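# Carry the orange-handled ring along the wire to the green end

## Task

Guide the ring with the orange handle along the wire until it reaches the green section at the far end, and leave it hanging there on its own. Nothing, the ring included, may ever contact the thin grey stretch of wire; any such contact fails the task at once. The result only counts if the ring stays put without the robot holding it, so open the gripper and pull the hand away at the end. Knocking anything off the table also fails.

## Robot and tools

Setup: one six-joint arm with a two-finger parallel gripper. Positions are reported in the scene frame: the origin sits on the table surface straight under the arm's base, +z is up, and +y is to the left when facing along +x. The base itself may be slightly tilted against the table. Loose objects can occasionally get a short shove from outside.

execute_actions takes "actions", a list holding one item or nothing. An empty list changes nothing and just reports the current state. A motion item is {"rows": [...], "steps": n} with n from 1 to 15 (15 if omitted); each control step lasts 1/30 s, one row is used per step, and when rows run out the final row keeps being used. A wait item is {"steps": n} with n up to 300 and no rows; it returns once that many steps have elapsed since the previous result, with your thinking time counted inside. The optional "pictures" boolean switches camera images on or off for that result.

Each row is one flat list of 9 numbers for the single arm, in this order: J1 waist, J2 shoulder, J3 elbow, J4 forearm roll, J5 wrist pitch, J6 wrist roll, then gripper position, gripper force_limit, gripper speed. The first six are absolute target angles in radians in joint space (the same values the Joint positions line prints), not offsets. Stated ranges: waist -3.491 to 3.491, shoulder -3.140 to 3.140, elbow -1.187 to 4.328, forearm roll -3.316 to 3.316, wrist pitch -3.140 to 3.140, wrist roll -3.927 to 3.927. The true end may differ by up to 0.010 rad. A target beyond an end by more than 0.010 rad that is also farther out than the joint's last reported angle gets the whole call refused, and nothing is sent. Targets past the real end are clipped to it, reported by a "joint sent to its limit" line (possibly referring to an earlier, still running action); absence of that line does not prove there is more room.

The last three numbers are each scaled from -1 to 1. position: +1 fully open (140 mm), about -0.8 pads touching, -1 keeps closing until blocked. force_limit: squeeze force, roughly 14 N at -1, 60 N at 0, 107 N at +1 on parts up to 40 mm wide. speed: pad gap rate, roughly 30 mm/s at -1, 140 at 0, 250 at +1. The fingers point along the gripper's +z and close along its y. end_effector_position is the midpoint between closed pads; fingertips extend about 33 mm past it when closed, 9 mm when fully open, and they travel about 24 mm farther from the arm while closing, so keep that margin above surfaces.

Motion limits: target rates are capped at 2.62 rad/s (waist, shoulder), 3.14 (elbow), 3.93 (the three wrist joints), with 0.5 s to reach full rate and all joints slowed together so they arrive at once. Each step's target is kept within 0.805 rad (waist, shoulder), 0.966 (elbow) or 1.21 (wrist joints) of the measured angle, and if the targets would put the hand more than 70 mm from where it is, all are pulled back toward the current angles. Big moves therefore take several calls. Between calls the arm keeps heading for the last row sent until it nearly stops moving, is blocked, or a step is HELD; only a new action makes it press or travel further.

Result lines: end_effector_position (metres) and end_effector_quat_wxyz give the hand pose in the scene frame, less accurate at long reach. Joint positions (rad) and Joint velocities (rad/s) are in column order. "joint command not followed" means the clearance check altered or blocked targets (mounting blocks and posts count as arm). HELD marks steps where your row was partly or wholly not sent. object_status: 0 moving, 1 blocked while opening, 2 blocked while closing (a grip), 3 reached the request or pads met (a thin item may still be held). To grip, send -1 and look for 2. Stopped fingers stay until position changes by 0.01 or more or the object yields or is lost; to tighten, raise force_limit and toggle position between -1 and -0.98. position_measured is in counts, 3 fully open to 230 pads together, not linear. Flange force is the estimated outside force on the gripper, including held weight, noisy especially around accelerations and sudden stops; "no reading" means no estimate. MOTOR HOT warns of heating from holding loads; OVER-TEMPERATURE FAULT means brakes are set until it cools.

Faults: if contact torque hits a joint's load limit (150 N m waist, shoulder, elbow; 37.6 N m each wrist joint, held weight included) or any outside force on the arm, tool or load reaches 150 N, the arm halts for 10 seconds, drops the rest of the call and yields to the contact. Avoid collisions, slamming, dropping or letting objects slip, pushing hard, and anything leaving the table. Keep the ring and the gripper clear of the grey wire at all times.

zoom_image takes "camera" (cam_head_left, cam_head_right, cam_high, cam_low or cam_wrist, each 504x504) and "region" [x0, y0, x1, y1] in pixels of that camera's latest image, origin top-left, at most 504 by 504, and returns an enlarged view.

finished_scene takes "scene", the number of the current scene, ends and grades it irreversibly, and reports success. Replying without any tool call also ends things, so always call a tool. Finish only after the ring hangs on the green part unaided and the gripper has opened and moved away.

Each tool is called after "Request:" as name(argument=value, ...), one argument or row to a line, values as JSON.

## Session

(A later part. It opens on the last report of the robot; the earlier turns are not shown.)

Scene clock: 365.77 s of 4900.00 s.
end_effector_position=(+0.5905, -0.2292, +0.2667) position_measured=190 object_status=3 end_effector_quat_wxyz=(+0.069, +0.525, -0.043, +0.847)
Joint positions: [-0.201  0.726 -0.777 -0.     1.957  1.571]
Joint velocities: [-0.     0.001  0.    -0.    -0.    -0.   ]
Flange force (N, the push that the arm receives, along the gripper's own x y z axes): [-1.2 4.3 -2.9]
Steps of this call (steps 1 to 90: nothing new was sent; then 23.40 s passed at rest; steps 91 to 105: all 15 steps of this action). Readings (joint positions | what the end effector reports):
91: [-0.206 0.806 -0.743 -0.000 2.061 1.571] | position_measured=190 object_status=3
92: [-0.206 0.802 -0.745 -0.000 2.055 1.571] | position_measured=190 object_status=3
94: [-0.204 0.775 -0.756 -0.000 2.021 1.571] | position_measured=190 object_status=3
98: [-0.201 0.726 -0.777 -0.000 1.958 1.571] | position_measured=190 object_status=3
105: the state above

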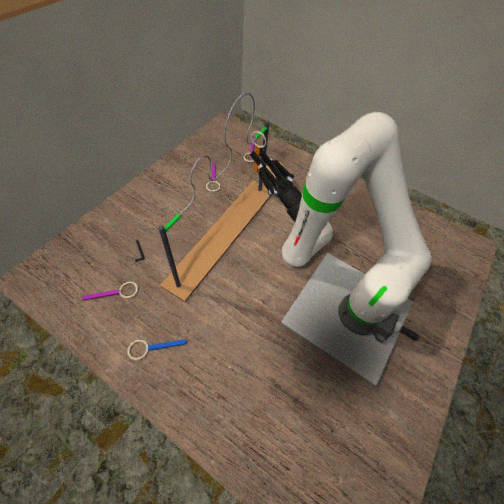

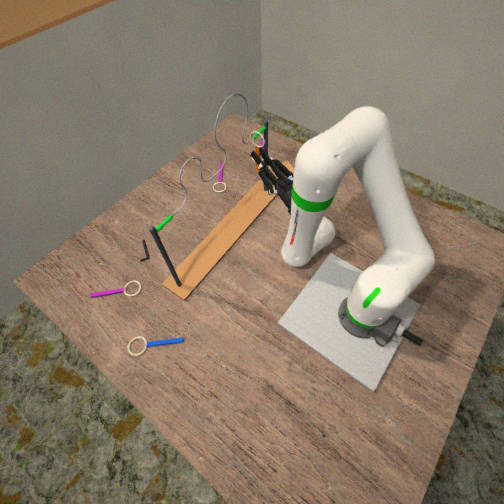

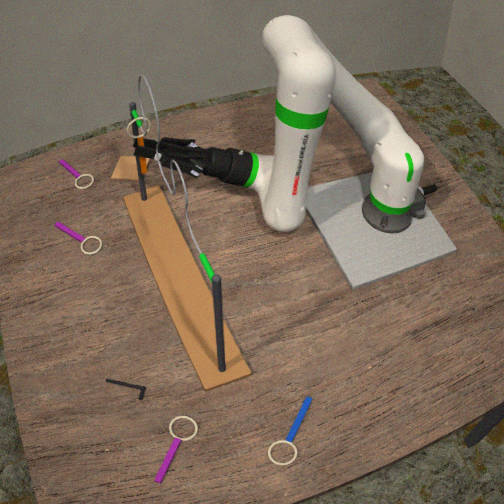

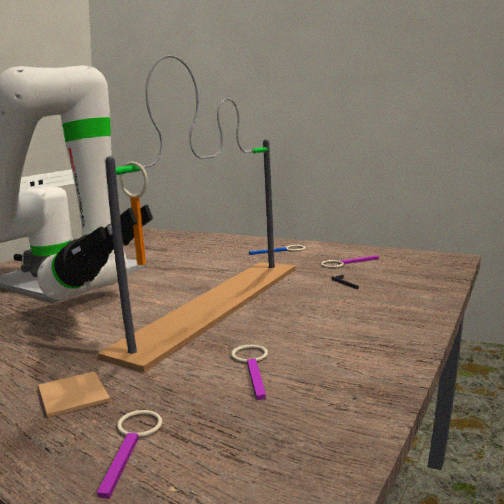

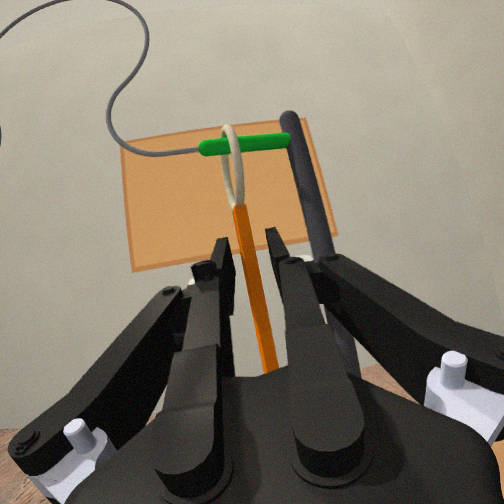

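Request:
execute_actions(
  actions=[
    {"rows": [[-0.2005,0.7245,-0.7894,0,1.9677,1.5708,-0.48,0,-0.5],[-0.2005,0.7245,-0.7894,0,1.9677,1.5708,-0.48,0,-0.5],[-0.2005,0.7245,-0.7894,0,1.9677,1.5708,-0.48,0,-0.5],[-0.2005,0.7245,-0.7894,0,1.9677,1.5708,-1,0.2,-0.7]], "steps": 15},
  ],
  pictures=false,
)

Request:
execute_actions(
  actions=[
    {"steps": 10},
  ],
)

Request:
zoom_image(
  camera="cam_wrist",
  region=[150, 80, 350, 280],
)

Request:
zoom_image(
  camera="cam_high",
  region=[100, 90, 220, 210],
)

Request:
zoom_image(
  camera="cam_low",
  region=[60, 140, 200, 280],
)

Scene clock: 380.47 s of 4900.00 s.
end_effector_position=(+0.5856, -0.2283, +0.2667) position_measured=223 object_status=0 end_effector_quat_wxyz=(+0.069, +0.525, -0.043, +0.847)
Joint positions: [-0.2    0.724 -0.789  0.     1.968  1.571]
Joint velocities: [-0.    -0.001 -0.     0.002  0.    -0.   ]
Flange force (N, the push that the arm receives, along the gripper's own x y z axes): [-0.1 5.2 -4.5]
Steps of this call (steps 1 to 15: the robot went on to your last target; steps 16 to 90: nothing new was sent; then 11.20 s passed at rest; steps 91 to 105: all 15 steps of this action). Readings (joint positions | what the end effector reports):
91: [-0.200 0.726 -0.778 0.000 1.957 1.571] | position_measured=190 object_status=3
92: [-0.200 0.725 -0.782 0.000 1.961 1.571] | position_measured=190 object_status=3
94: [-0.200 0.725 -0.789 0.000 1.967 1.571] | position_measured=190 object_status=0
98: [-0.200 0.724 -0.789 0.000 1.968 1.571] | position_measured=202 object_status=0
105: the state above

Scene clock: 380.80 s of 4900.00 s.
end_effector_position=(+0.5856, -0.2283, +0.2667) position_measured=223 object_status=2 end_effector_quat_wxyz=(+0.069, +0.525, -0.043, +0.847)
Joint positions: [-0.2    0.724 -0.789 -0.     1.968  1.571]
Joint velocities: [ 0.001  0.001 -0.    -0.002 -0.    -0.   ]
Flange force (N, the push that the arm receives, along the gripper's own x y z axes): [-0.5 5.1 -4.6]
Steps of this call (steps 1 to 10: the robot went on to your last target). Readings (joint positions | what the end effector reports):
1: [-0.200 0.724 -0.789 0.000 1.968 1.571] | position_measured=223 object_status=0
2: [-0.200 0.724 -0.789 0.000 1.968 1.571] | position_measured=223 object_status=0
4: [-0.200 0.724 -0.789 0.000 1.968 1.571] | position_measured=223 object_status=0
8: [-0.200 0.724 -0.789 -0.000 1.968 1.571] | position_measured=223 object_status=2
10: the state above

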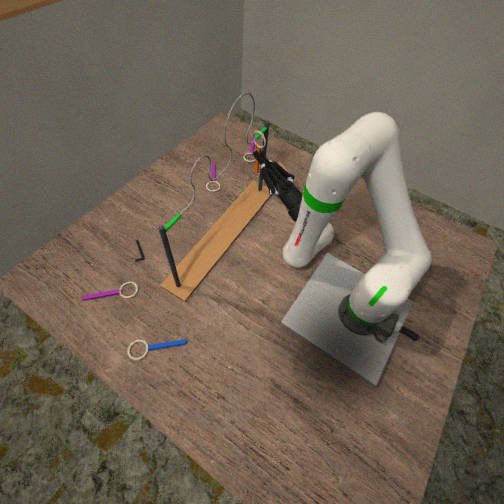

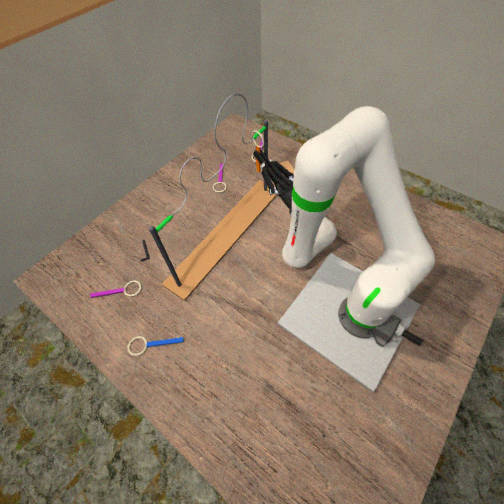

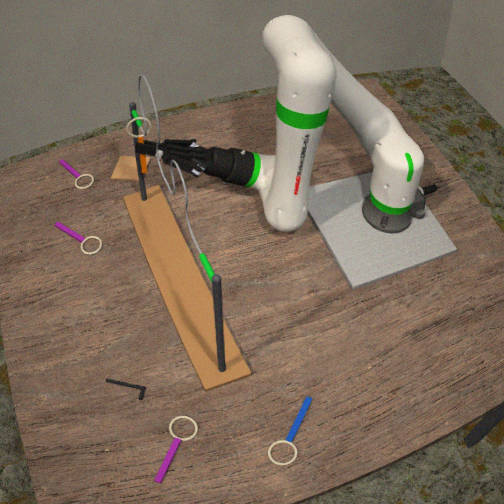

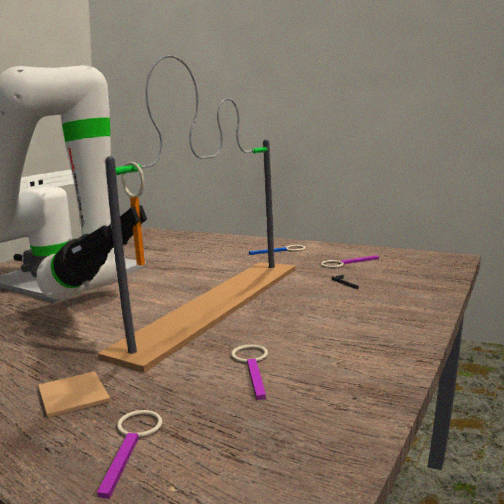

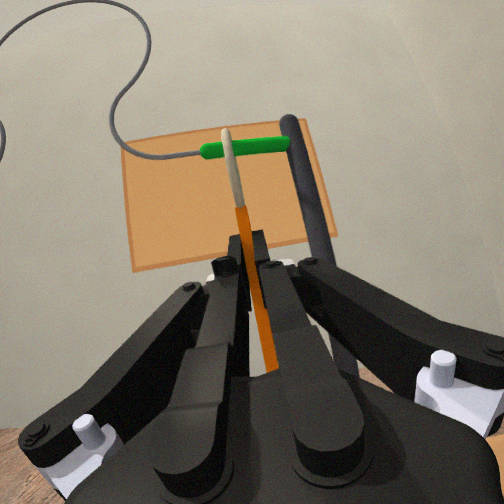

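Region (150, 80, 350, 280) of cam_wrist's 504x504 image, scaled by 2.520, with more detail than that image has.

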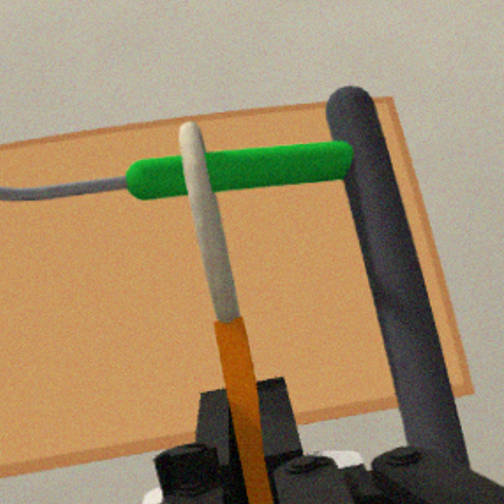

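Region (100, 90, 220, 210) of cam_high's 504x504 image, scaled by 4.200, with more detail than that image has.

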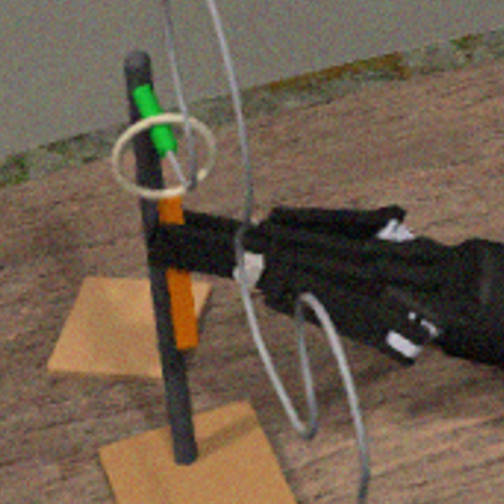

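Region (60, 140, 200, 280) of cam_low's 504x504 image, scaled by 3.600, with more detail than that image has.

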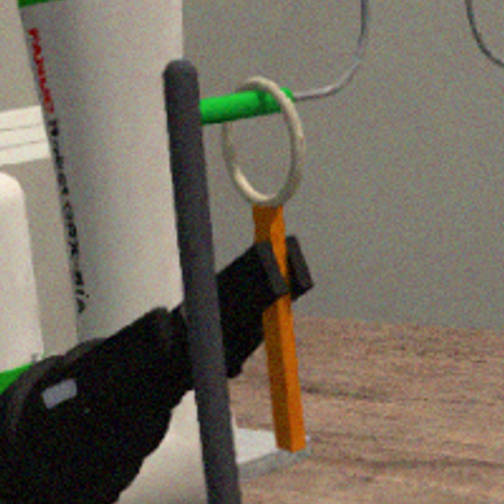

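Request:
execute_actions(
  actions=[
    {"rows": [[-0.2005,0.3429,-0.9476,0,1.5348,1.5708,-1,0.2,-0.7]], "steps": 13},
  ],
  pictures=false,
)

Request:
execute_actions(
  actions=[
    {"rows": [[-0.2005,-0.0228,-0.9924,0,1.0045,1.5708,-1,0.2,-0.7]], "steps": 12},
  ],
  pictures=false,
)

Request:
execute_actions(
  actions=[
    {"rows": [[-0.2005,-0.2973,-0.9212,0,0.4494,1.5708,-1,0.2,-0.7]], "steps": 15},
  ],
  pictures=false,
)

Request:
execute_actions(
  actions=[
    {"steps": 5},
  ],
)

Request:
zoom_image(
  camera="cam_wrist",
  region=[60, 30, 310, 280],
)

Request:
zoom_image(
  camera="cam_high",
  region=[100, 70, 220, 190],
)

Request:
zoom_image(
  camera="cam_low",
  region=[60, 120, 200, 260],
)

Scene clock: 433.40 s of 4900.00 s.
end_effector_position=(+0.5757, -0.2268, +0.2909) position_measured=223 object_status=2 end_effector_quat_wxyz=(+0.065, +0.601, -0.049, +0.795)
Joint positions: [-0.201  0.388 -0.929 -0.     1.587  1.571]
Joint velocities: [-0.    -0.676 -0.28   0.001 -0.76   0.   ]
Flange force (N, the push that the arm receives, along the gripper's own x y z axes): [27.3 5.7 -4.2]
Steps of this call (steps 1 to 15: the robot went on to your last target; steps 16 to 90: nothing new was sent; then 49.17 s passed at rest; steps 91 to 103: all 13 steps of this action). Readings (joint positions | what the end effector reports):
91: [-0.200 0.724 -0.790 -0.000 1.967 1.571] | position_measured=223 object_status=2
92: [-0.200 0.719 -0.792 -0.000 1.962 1.571] | position_measured=223 object_status=2
94: [-0.200 0.693 -0.803 -0.000 1.932 1.571] | position_measured=223 object_status=2
98: [-0.200 0.570 -0.854 -0.000 1.792 1.571] | position_measured=223 object_status=2
103: the state above

Scene clock: 433.80 s of 4900.00 s.
end_effector_position=(+0.5610, -0.2243, +0.3009) position_measured=223 object_status=2 end_effector_quat_wxyz=(+0.059, +0.684, -0.056, +0.725)
Joint positions: [-0.201  0.002 -0.99  -0.     1.043  1.571]
Joint velocities: [ 0.001 -0.483 -0.046 -0.    -0.753 -0.   ]
Flange force (N, the push that the arm receives, along the gripper's own x y z axes): [25.5 3.5 -20.1]
Steps of this call (steps 1 to 12: all 12 steps of this action). Readings (joint positions | what the end effector reports):
1: [-0.201 0.367 -0.937 -0.000 1.563 1.571] | position_measured=223 object_status=2
2: [-0.201 0.345 -0.944 -0.000 1.536 1.571] | position_measured=223 object_status=2
4: [-0.201 0.284 -0.958 -0.000 1.458 1.571] | position_measured=223 object_status=2
8: [-0.201 0.111 -0.979 -0.000 1.215 1.571] | position_measured=223 object_status=2
12: the state above

Scene clock: 434.30 s of 4900.00 s.
end_effector_position=(+0.5491, -0.2224, +0.3114) position_measured=223 object_status=2 end_effector_quat_wxyz=(+0.053, +0.761, -0.062, +0.644)
Joint positions: [-0.201 -0.297 -0.921 -0.     0.451  1.571]
Joint velocities: [ 0.001 -0.033  0.012  0.    -0.072 -0.   ]
Flange force (N, the push that the arm receives, along the gripper's own x y z axes): no reading
Steps of this call (steps 1 to 15: all 15 steps of this action). Readings (joint positions | what the end effector reports):
1: [-0.201 -0.013 -0.991 -0.000 1.021 1.571] | position_measured=223 object_status=2
2: [-0.201 -0.028 -0.991 -0.000 0.995 1.571] | position_measured=223 object_status=2
4: [-0.201 -0.070 -0.985 -0.000 0.919 1.571] | position_measured=223 object_status=2
8: [-0.201 -0.194 -0.959 -0.000 0.676 1.571] | position_measured=223 object_status=2
15: the state above

Scene clock: 434.47 s of 4900.00 s.
end_effector_position=(+0.5491, -0.2224, +0.3112) position_measured=223 object_status=2 end_effector_quat_wxyz=(+0.053, +0.761, -0.062, +0.644)
Joint positions: [-0.201 -0.297 -0.921 -0.     0.449  1.571]
Joint velocities: [ 0.001 -0.     0.001 -0.002 -0.    -0.   ]
Flange force (N, the push that the arm receives, along the gripper's own x y z axes): no reading
Steps of this call (steps 1 to 5: the robot went on to your last target). Readings (joint positions | what the end effector reports):
1: [-0.201 -0.297 -0.921 -0.000 0.450 1.571] | position_measured=223 object_status=2
2: [-0.201 -0.297 -0.921 -0.000 0.450 1.571] | position_measured=223 object_status=2
4: [-0.201 -0.297 -0.921 -0.000 0.449 1.571] | position_measured=223 object_status=2
5: the state above

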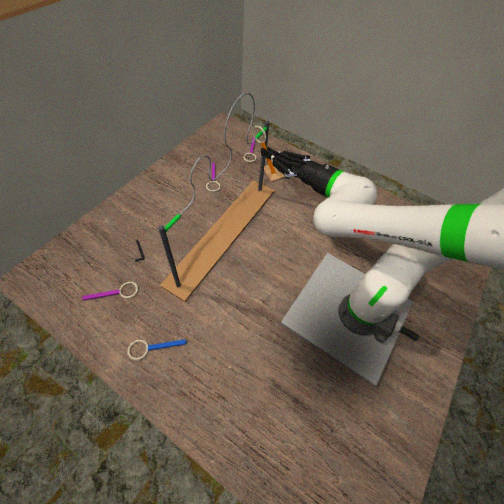

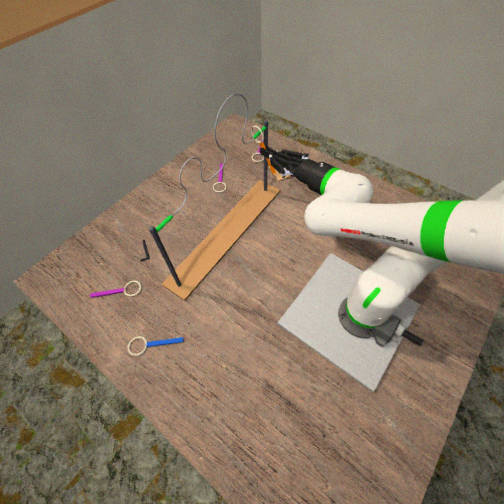

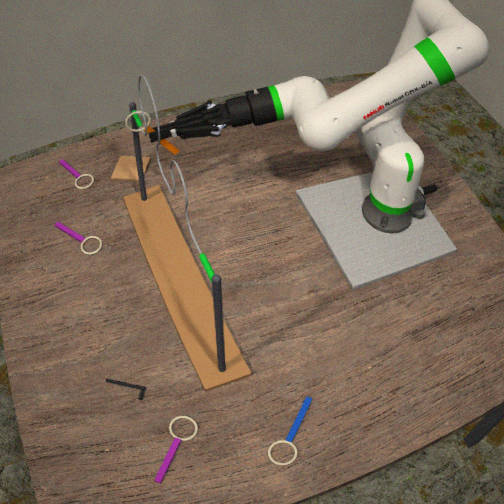

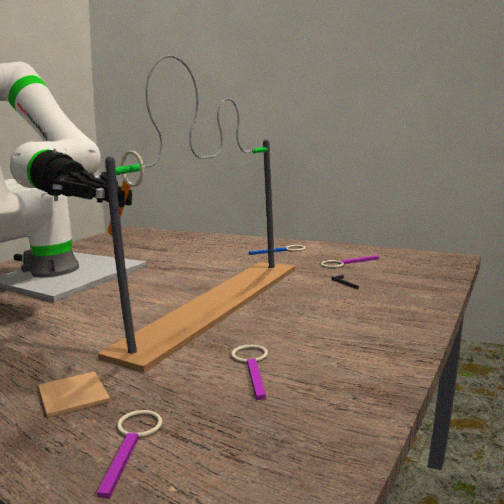

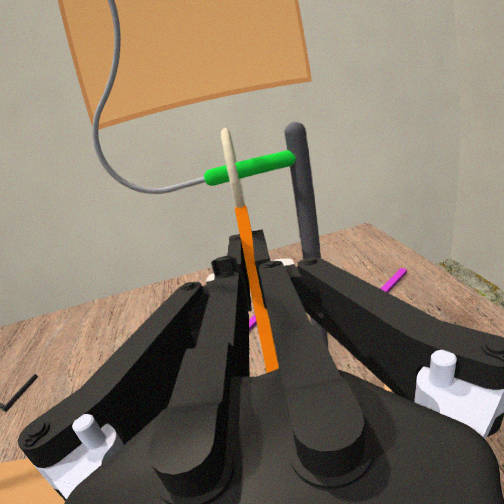

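Region (60, 30, 310, 280) of cam_wrist's 504x504 image, scaled by 2.016, with more detail than that image has.

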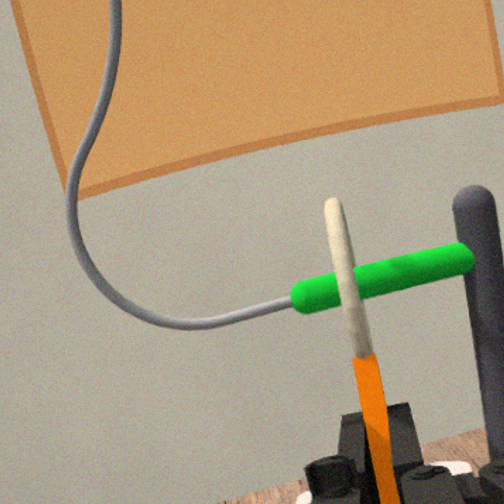

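Region (100, 70, 220, 190) of cam_high's 504x504 image, scaled by 4.200, with more detail than that image has.

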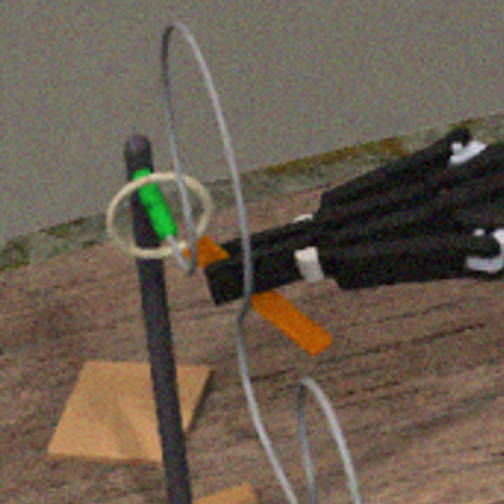

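Region (60, 120, 200, 260) of cam_low's 504x504 image, scaled by 3.600, with more detail than that image has.

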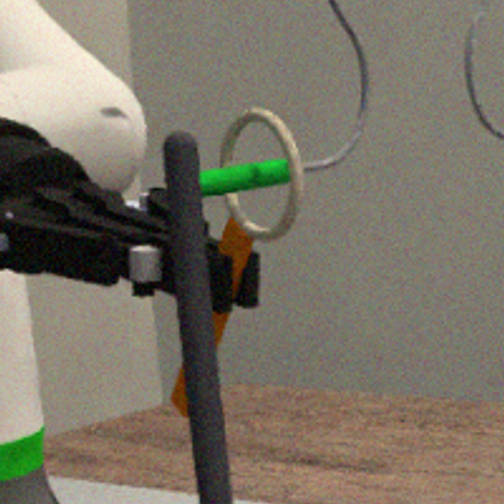

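Request:
execute_actions(
  actions=[
    {"rows": [[-0.0901,-0.3997,-0.9759,0,0.4017,1.3090,-1,0.2,-0.7]], "steps": 10},
  ],
  pictures=false,
)

Request:
execute_actions(
  actions=[
    {"rows": [[-0.0043,-0.5165,-0.9416,0,0.2506,0.6109,-1,0.2,-0.7]], "steps": 15},
  ],
  pictures=false,
)

Request:
execute_actions(
  actions=[
    {"rows": [[0.0234,-0.5882,-0.8269,0,0.0642,-0.0873,-1,0.2,-0.7]], "steps": 15},
  ],
  pictures=false,
)

Request:
execute_actions(
  actions=[
    {"steps": 6},
  ],
)

Request:
zoom_image(
  camera="cam_wrist",
  region=[60, 60, 360, 360],
)

Request:
zoom_image(
  camera="cam_high",
  region=[100, 70, 220, 190],
)

Request:
zoom_image(
  camera="cam_low",
  region=[90, 50, 230, 190],
)

Scene clock: 499.10 s of 4900.00 s.
end_effector_position=(+0.5429, -0.1619, +0.3138) position_measured=223 object_status=2 end_effector_quat_wxyz=(-0.061, +0.755, -0.116, +0.643)
Joint positions: [-0.096 -0.395 -0.973  0.     0.404  1.323]
Joint velocities: [ 0.184 -0.17  -0.091 -0.001 -0.079 -0.432]
Flange force (N, the push that the arm receives, along the gripper's own x y z axes): no reading
Steps of this call (steps 1 to 15: the robot went on to your last target; steps 16 to 90: nothing new was sent; then 61.30 s passed at rest; steps 91 to 100: all 10 steps of this action). Readings (joint positions | what the end effector reports):
91: [-0.200 -0.298 -0.921 0.000 0.449 1.570] | position_measured=223 object_status=2
92: [-0.197 -0.300 -0.923 0.000 0.448 1.563] | position_measured=223 object_status=2
94: [-0.181 -0.316 -0.931 0.000 0.441 1.523] | position_measured=223 object_status=2
98: [-0.115 -0.376 -0.963 0.000 0.413 1.369] | position_measured=223 object_status=2
100: the state above

Scene clock: 499.60 s of 4900.00 s.
end_effector_position=(+0.5423, -0.1134, +0.3482) position_measured=223 object_status=2 end_effector_quat_wxyz=(-0.297, +0.688, -0.330, +0.574)
Joint positions: [-0.007 -0.512 -0.944  0.     0.258  0.646]
Joint velocities: [ 0.064 -0.104  0.04  -0.    -0.158 -0.715]
Flange force (N, the push that the arm receives, along the gripper's own x y z axes): no reading
Steps of this call (steps 1 to 15: all 15 steps of this action). Readings (joint positions | what the end effector reports):
1: [-0.091 -0.399 -0.975 0.000 0.402 1.311] | position_measured=223 object_status=2
2: [-0.087 -0.403 -0.975 0.000 0.399 1.295] | position_measured=223 object_status=2
4: [-0.076 -0.415 -0.973 0.000 0.387 1.238] | position_measured=223 object_status=2
8: [-0.044 -0.456 -0.963 0.000 0.341 1.022] | position_measured=223 object_status=2
15: the state above

Scene clock: 500.10 s of 4900.00 s.
end_effector_position=(+0.5455, -0.0970, +0.4076) position_measured=223 object_status=2 end_effector_quat_wxyz=(-0.484, +0.539, -0.541, +0.427)
Joint positions: [ 0.023 -0.586 -0.831  0.     0.07  -0.066]
Joint velocities: [ 0.017 -0.053  0.11  -0.001 -0.153 -0.549]
Flange force (N, the push that the arm receives, along the gripper's own x y z axes): no reading
Steps of this call (steps 1 to 15: all 15 steps of this action). Readings (joint positions | what the end effector reports):
1: [-0.005 -0.515 -0.942 0.000 0.254 0.625] | position_measured=223 object_status=2
2: [-0.004 -0.518 -0.940 0.000 0.248 0.600] | position_measured=223 object_status=2
4: [0.001 -0.526 -0.932 0.000 0.230 0.527] | position_measured=223 object_status=2
8: [0.012 -0.554 -0.897 0.000 0.165 0.276] | position_measured=223 object_status=2
15: the state above

Scene clock: 500.30 s of 4900.00 s.
end_effector_position=(+0.5455, -0.0967, +0.4097) position_measured=223 object_status=2 end_effector_quat_wxyz=(-0.489, +0.533, -0.547, +0.422)
Joint positions: [ 0.023 -0.588 -0.827  0.     0.064 -0.087]
Joint velocities: [-0.001 -0.001  0.001  0.001 -0.    -0.001]
Flange force (N, the push that the arm receives, along the gripper's own x y z axes): no reading
Steps of this call (steps 1 to 6: the robot went on to your last target). Readings (joint positions | what the end effector reports):
1: [0.023 -0.588 -0.828 0.000 0.066 -0.080] | position_measured=223 object_status=2
2: [0.023 -0.588 -0.827 0.000 0.065 -0.086] | position_measured=223 object_status=2
4: [0.023 -0.588 -0.827 0.000 0.064 -0.087] | position_measured=223 object_status=2
6: the state above

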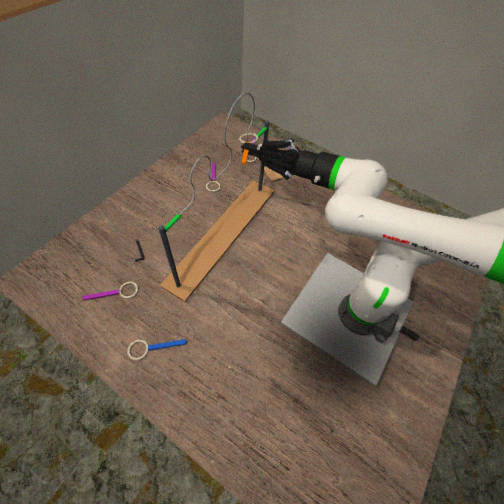

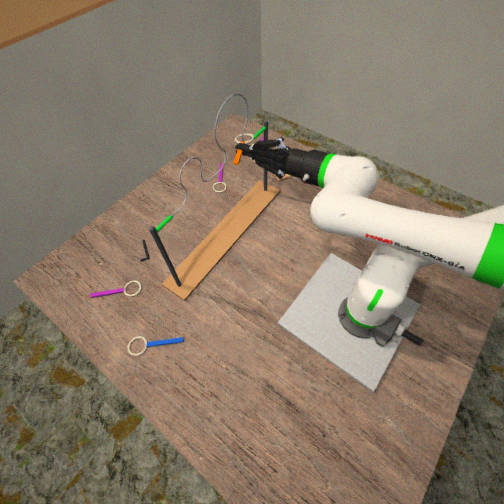

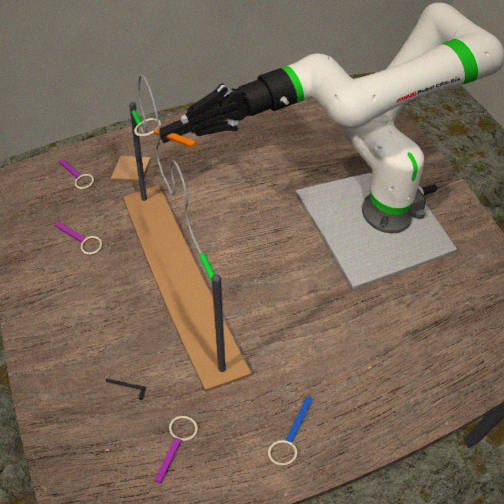

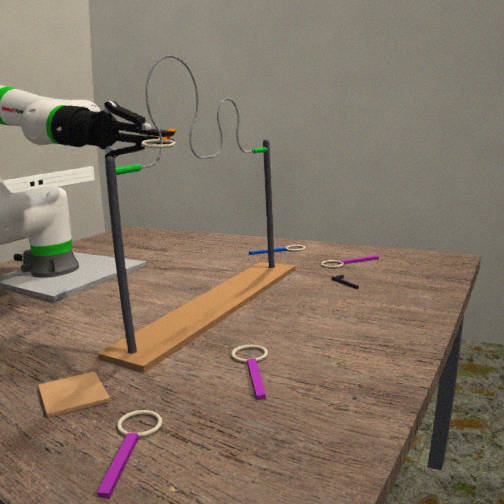

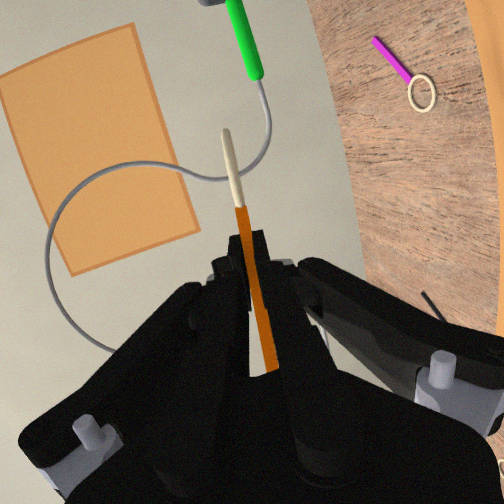

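Region (60, 60, 360, 360) of cam_wrist's 504x504 image, scaled by 1.680, with more detail than that image has.

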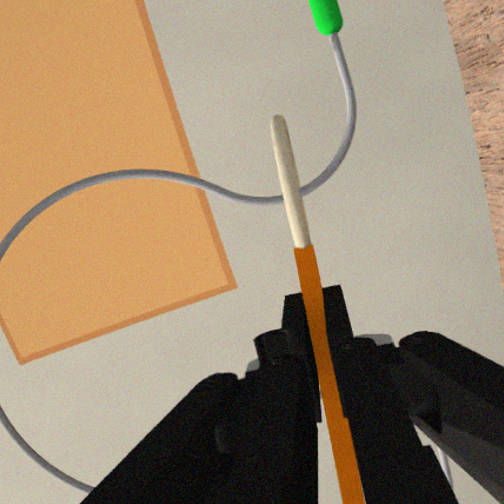

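Region (100, 70, 220, 190) of cam_high's 504x504 image, scaled by 4.200, with more detail than that image has.

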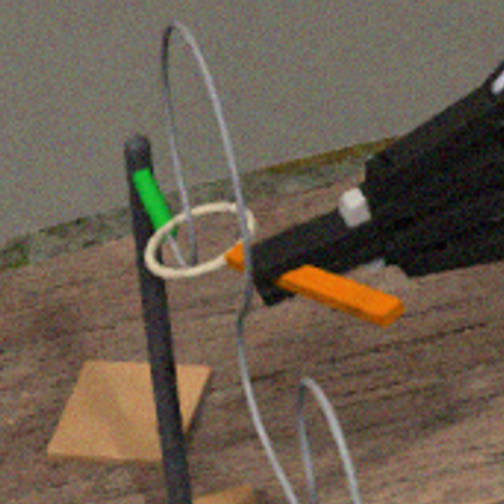

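Region (90, 50, 230, 190) of cam_low's 504x504 image, scaled by 3.600, with more detail than that image has.

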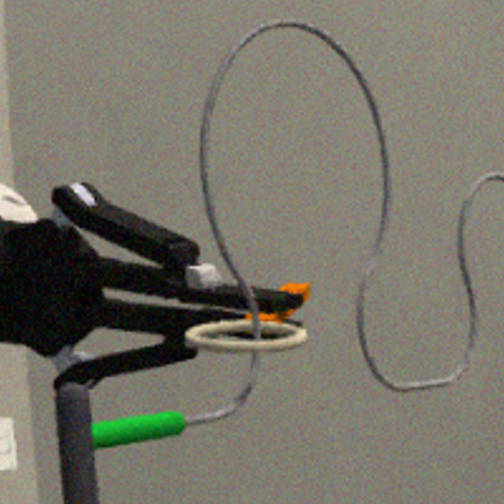

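Request:
execute_actions(
  actions=[
    {"rows": [[-0.0014,-0.5843,-0.7006,0,-0.0582,-0.5236,-1,0.2,-0.7]], "steps": 13},
  ],
  pictures=false,
)

Request:
execute_actions(
  actions=[
    {"rows": [[-0.0220,-0.5984,-0.6372,0,-0.1357,0.1745,-1,0.2,-0.7]], "steps": 15},
  ],
  pictures=false,
)

Request:
execute_actions(
  actions=[
    {"rows": [[0.0022,-0.6368,-0.6130,0,-0.1983,1.2217,-1,0.2,-0.7]], "steps": 15},
  ],
  pictures=false,
)

Request:
execute_actions(
  actions=[
    {"steps": 9},
  ],
)

Request:
zoom_image(
  camera="cam_wrist",
  region=[40, 80, 340, 380],
)

Request:
zoom_image(
  camera="cam_high",
  region=[100, 50, 220, 170],
)

Request:
zoom_image(
  camera="cam_low",
  region=[90, 30, 230, 170],
)

Scene clock: 578.00 s of 4900.00 s.
end_effector_position=(+0.5530, -0.1093, +0.4607) position_measured=223 object_status=2 end_effector_quat_wxyz=(+0.562, -0.400, +0.651, -0.318)
Joint positions: [-0.    -0.585 -0.705  0.    -0.054 -0.507]
Joint velocities: [-0.028  0.004  0.139 -0.001 -0.135 -0.48 ]
Flange force (N, the push that the arm receives, along the gripper's own x y z axes): no reading
Steps of this call (steps 1 to 30: the robot went on to your last target; steps 31 to 90: nothing new was sent; then 74.27 s passed at rest; steps 91 to 103: all 13 steps of this action). Readings (joint positions | what the end effector reports):
91: [0.023 -0.588 -0.827 0.000 0.064 -0.088] | position_measured=223 object_status=2
92: [0.023 -0.588 -0.825 0.000 0.062 -0.095] | position_measured=223 object_status=2
94: [0.021 -0.588 -0.813 0.000 0.051 -0.135] | position_measured=223 object_status=2
98: [0.011 -0.586 -0.760 0.000 -0.001 -0.318] | position_measured=223 object_status=2
103: the state above

Scene clock: 578.50 s of 4900.00 s.
end_effector_position=(+0.5486, -0.1206, +0.4916) position_measured=223 object_status=2 end_effector_quat_wxyz=(-0.443, +0.564, -0.514, +0.470)
Joint positions: [-0.021 -0.598 -0.639  0.    -0.132  0.075]
Joint velocities: [-0.018 -0.01   0.046  0.002 -0.062  1.22 ]
Flange force (N, the push that the arm receives, along the gripper's own x y z axes): no reading
Steps of this call (steps 1 to 15: all 15 steps of this action). Readings (joint positions | what the end effector reports):
1: [-0.001 -0.584 -0.701 0.000 -0.057 -0.519] | position_measured=223 object_status=2
2: [-0.002 -0.585 -0.698 0.000 -0.062 -0.522] | position_measured=223 object_status=2
4: [-0.005 -0.587 -0.688 0.000 -0.072 -0.503] | position_measured=223 object_status=2
8: [-0.012 -0.592 -0.664 0.000 -0.101 -0.358] | position_measured=223 object_status=2
15: the state above

Scene clock: 579.00 s of 4900.00 s.
end_effector_position=(+0.5400, -0.1102, +0.5078) position_measured=223 object_status=2 end_effector_quat_wxyz=(-0.160, +0.746, -0.163, +0.625)
Joint positions: [-0.001 -0.631 -0.615  0.    -0.191  1.105]
Joint velocities: [ 0.042 -0.07   0.027 -0.001 -0.085  1.322]
Flange force (N, the push that the arm receives, along the gripper's own x y z axes): no reading
Steps of this call (steps 1 to 15: all 15 steps of this action). Readings (joint positions | what the end effector reports):
1: [-0.021 -0.598 -0.638 0.000 -0.134 0.113] | position_measured=223 object_status=2
2: [-0.021 -0.599 -0.637 0.000 -0.136 0.155] | position_measured=223 object_status=2
4: [-0.021 -0.600 -0.634 0.000 -0.141 0.262] | position_measured=223 object_status=2
8: [-0.015 -0.608 -0.626 0.000 -0.158 0.581] | position_measured=223 object_status=2
15: the state above

Scene clock: 579.30 s of 4900.00 s.
end_effector_position=(+0.5383, -0.1084, +0.5102) position_measured=223 object_status=2 end_effector_quat_wxyz=(-0.124, +0.754, -0.117, +0.634)
Joint positions: [ 0.002 -0.637 -0.613  0.    -0.198  1.222]
Joint velocities: [-0.001  0.     0.    -0.002 -0.     0.001]
Flange force (N, the push that the arm receives, along the gripper's own x y z axes): no reading
Steps of this call (steps 1 to 9: the robot went on to your last target). Readings (joint positions | what the end effector reports):
1: [-0.000 -0.633 -0.614 0.000 -0.193 1.145] | position_measured=223 object_status=2
2: [0.001 -0.635 -0.614 0.000 -0.195 1.177] | position_measured=223 object_status=2
4: [0.002 -0.636 -0.613 0.000 -0.198 1.215] | position_measured=223 object_status=2
8: [0.002 -0.637 -0.613 0.000 -0.198 1.222] | position_measured=223 object_status=2
9: the state above

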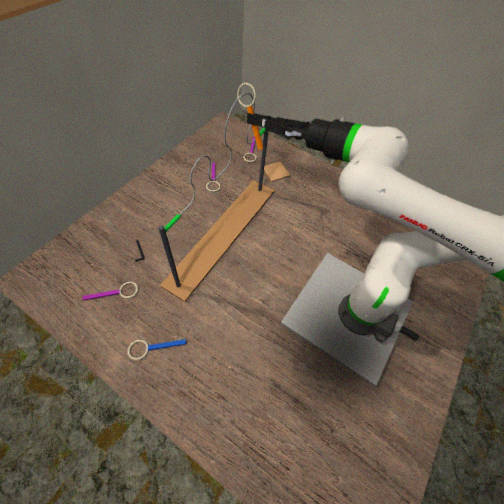

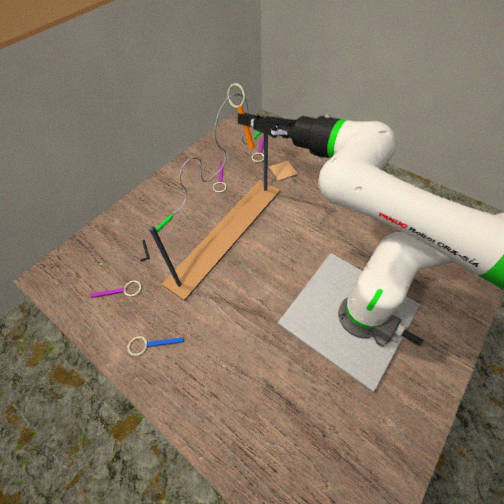

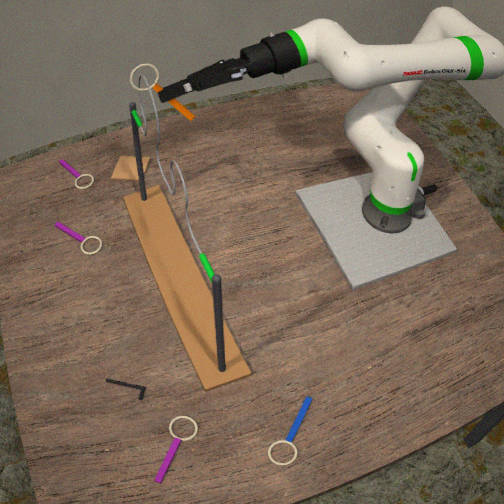

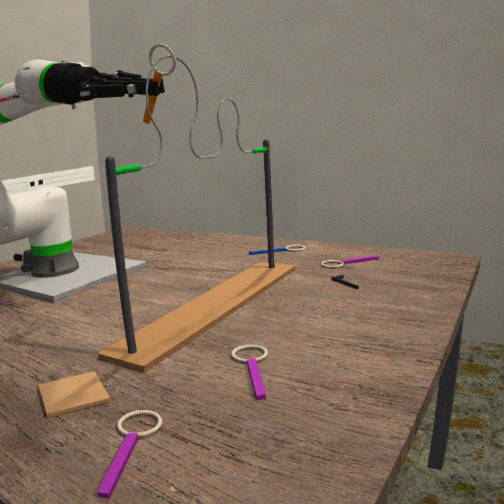

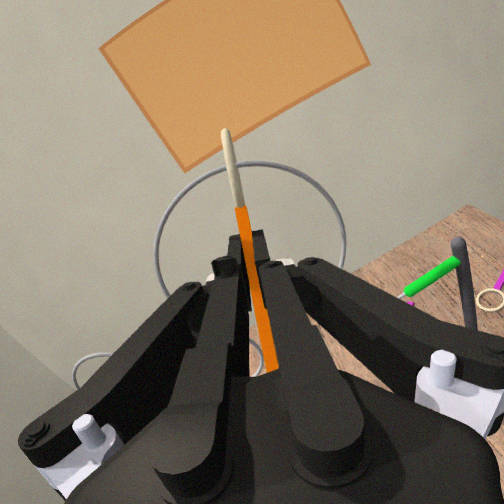

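Region (40, 80, 340, 380) of cam_wrist's 504x504 image, scaled by 1.680, with more detail than that image has.

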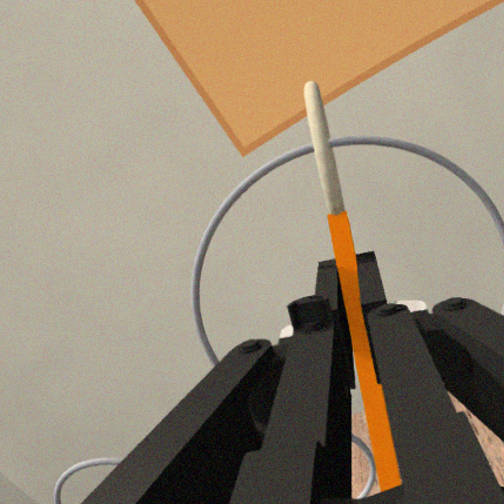

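Region (100, 50, 220, 170) of cam_high's 504x504 image, scaled by 4.200, with more detail than that image has.

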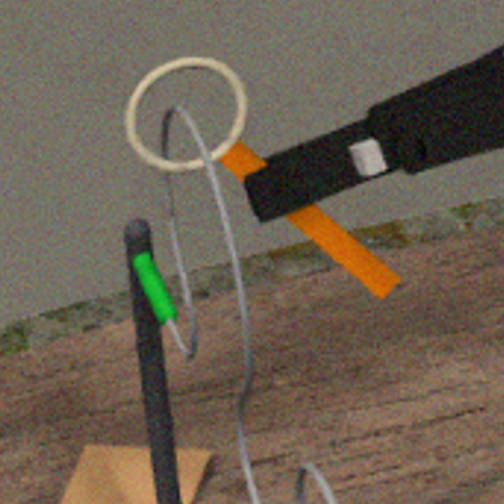

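Region (90, 30, 230, 170) of cam_low's 504x504 image, scaled by 3.600, with more detail than that image has.

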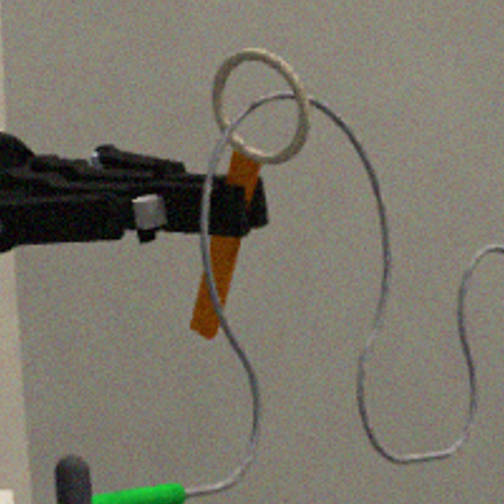

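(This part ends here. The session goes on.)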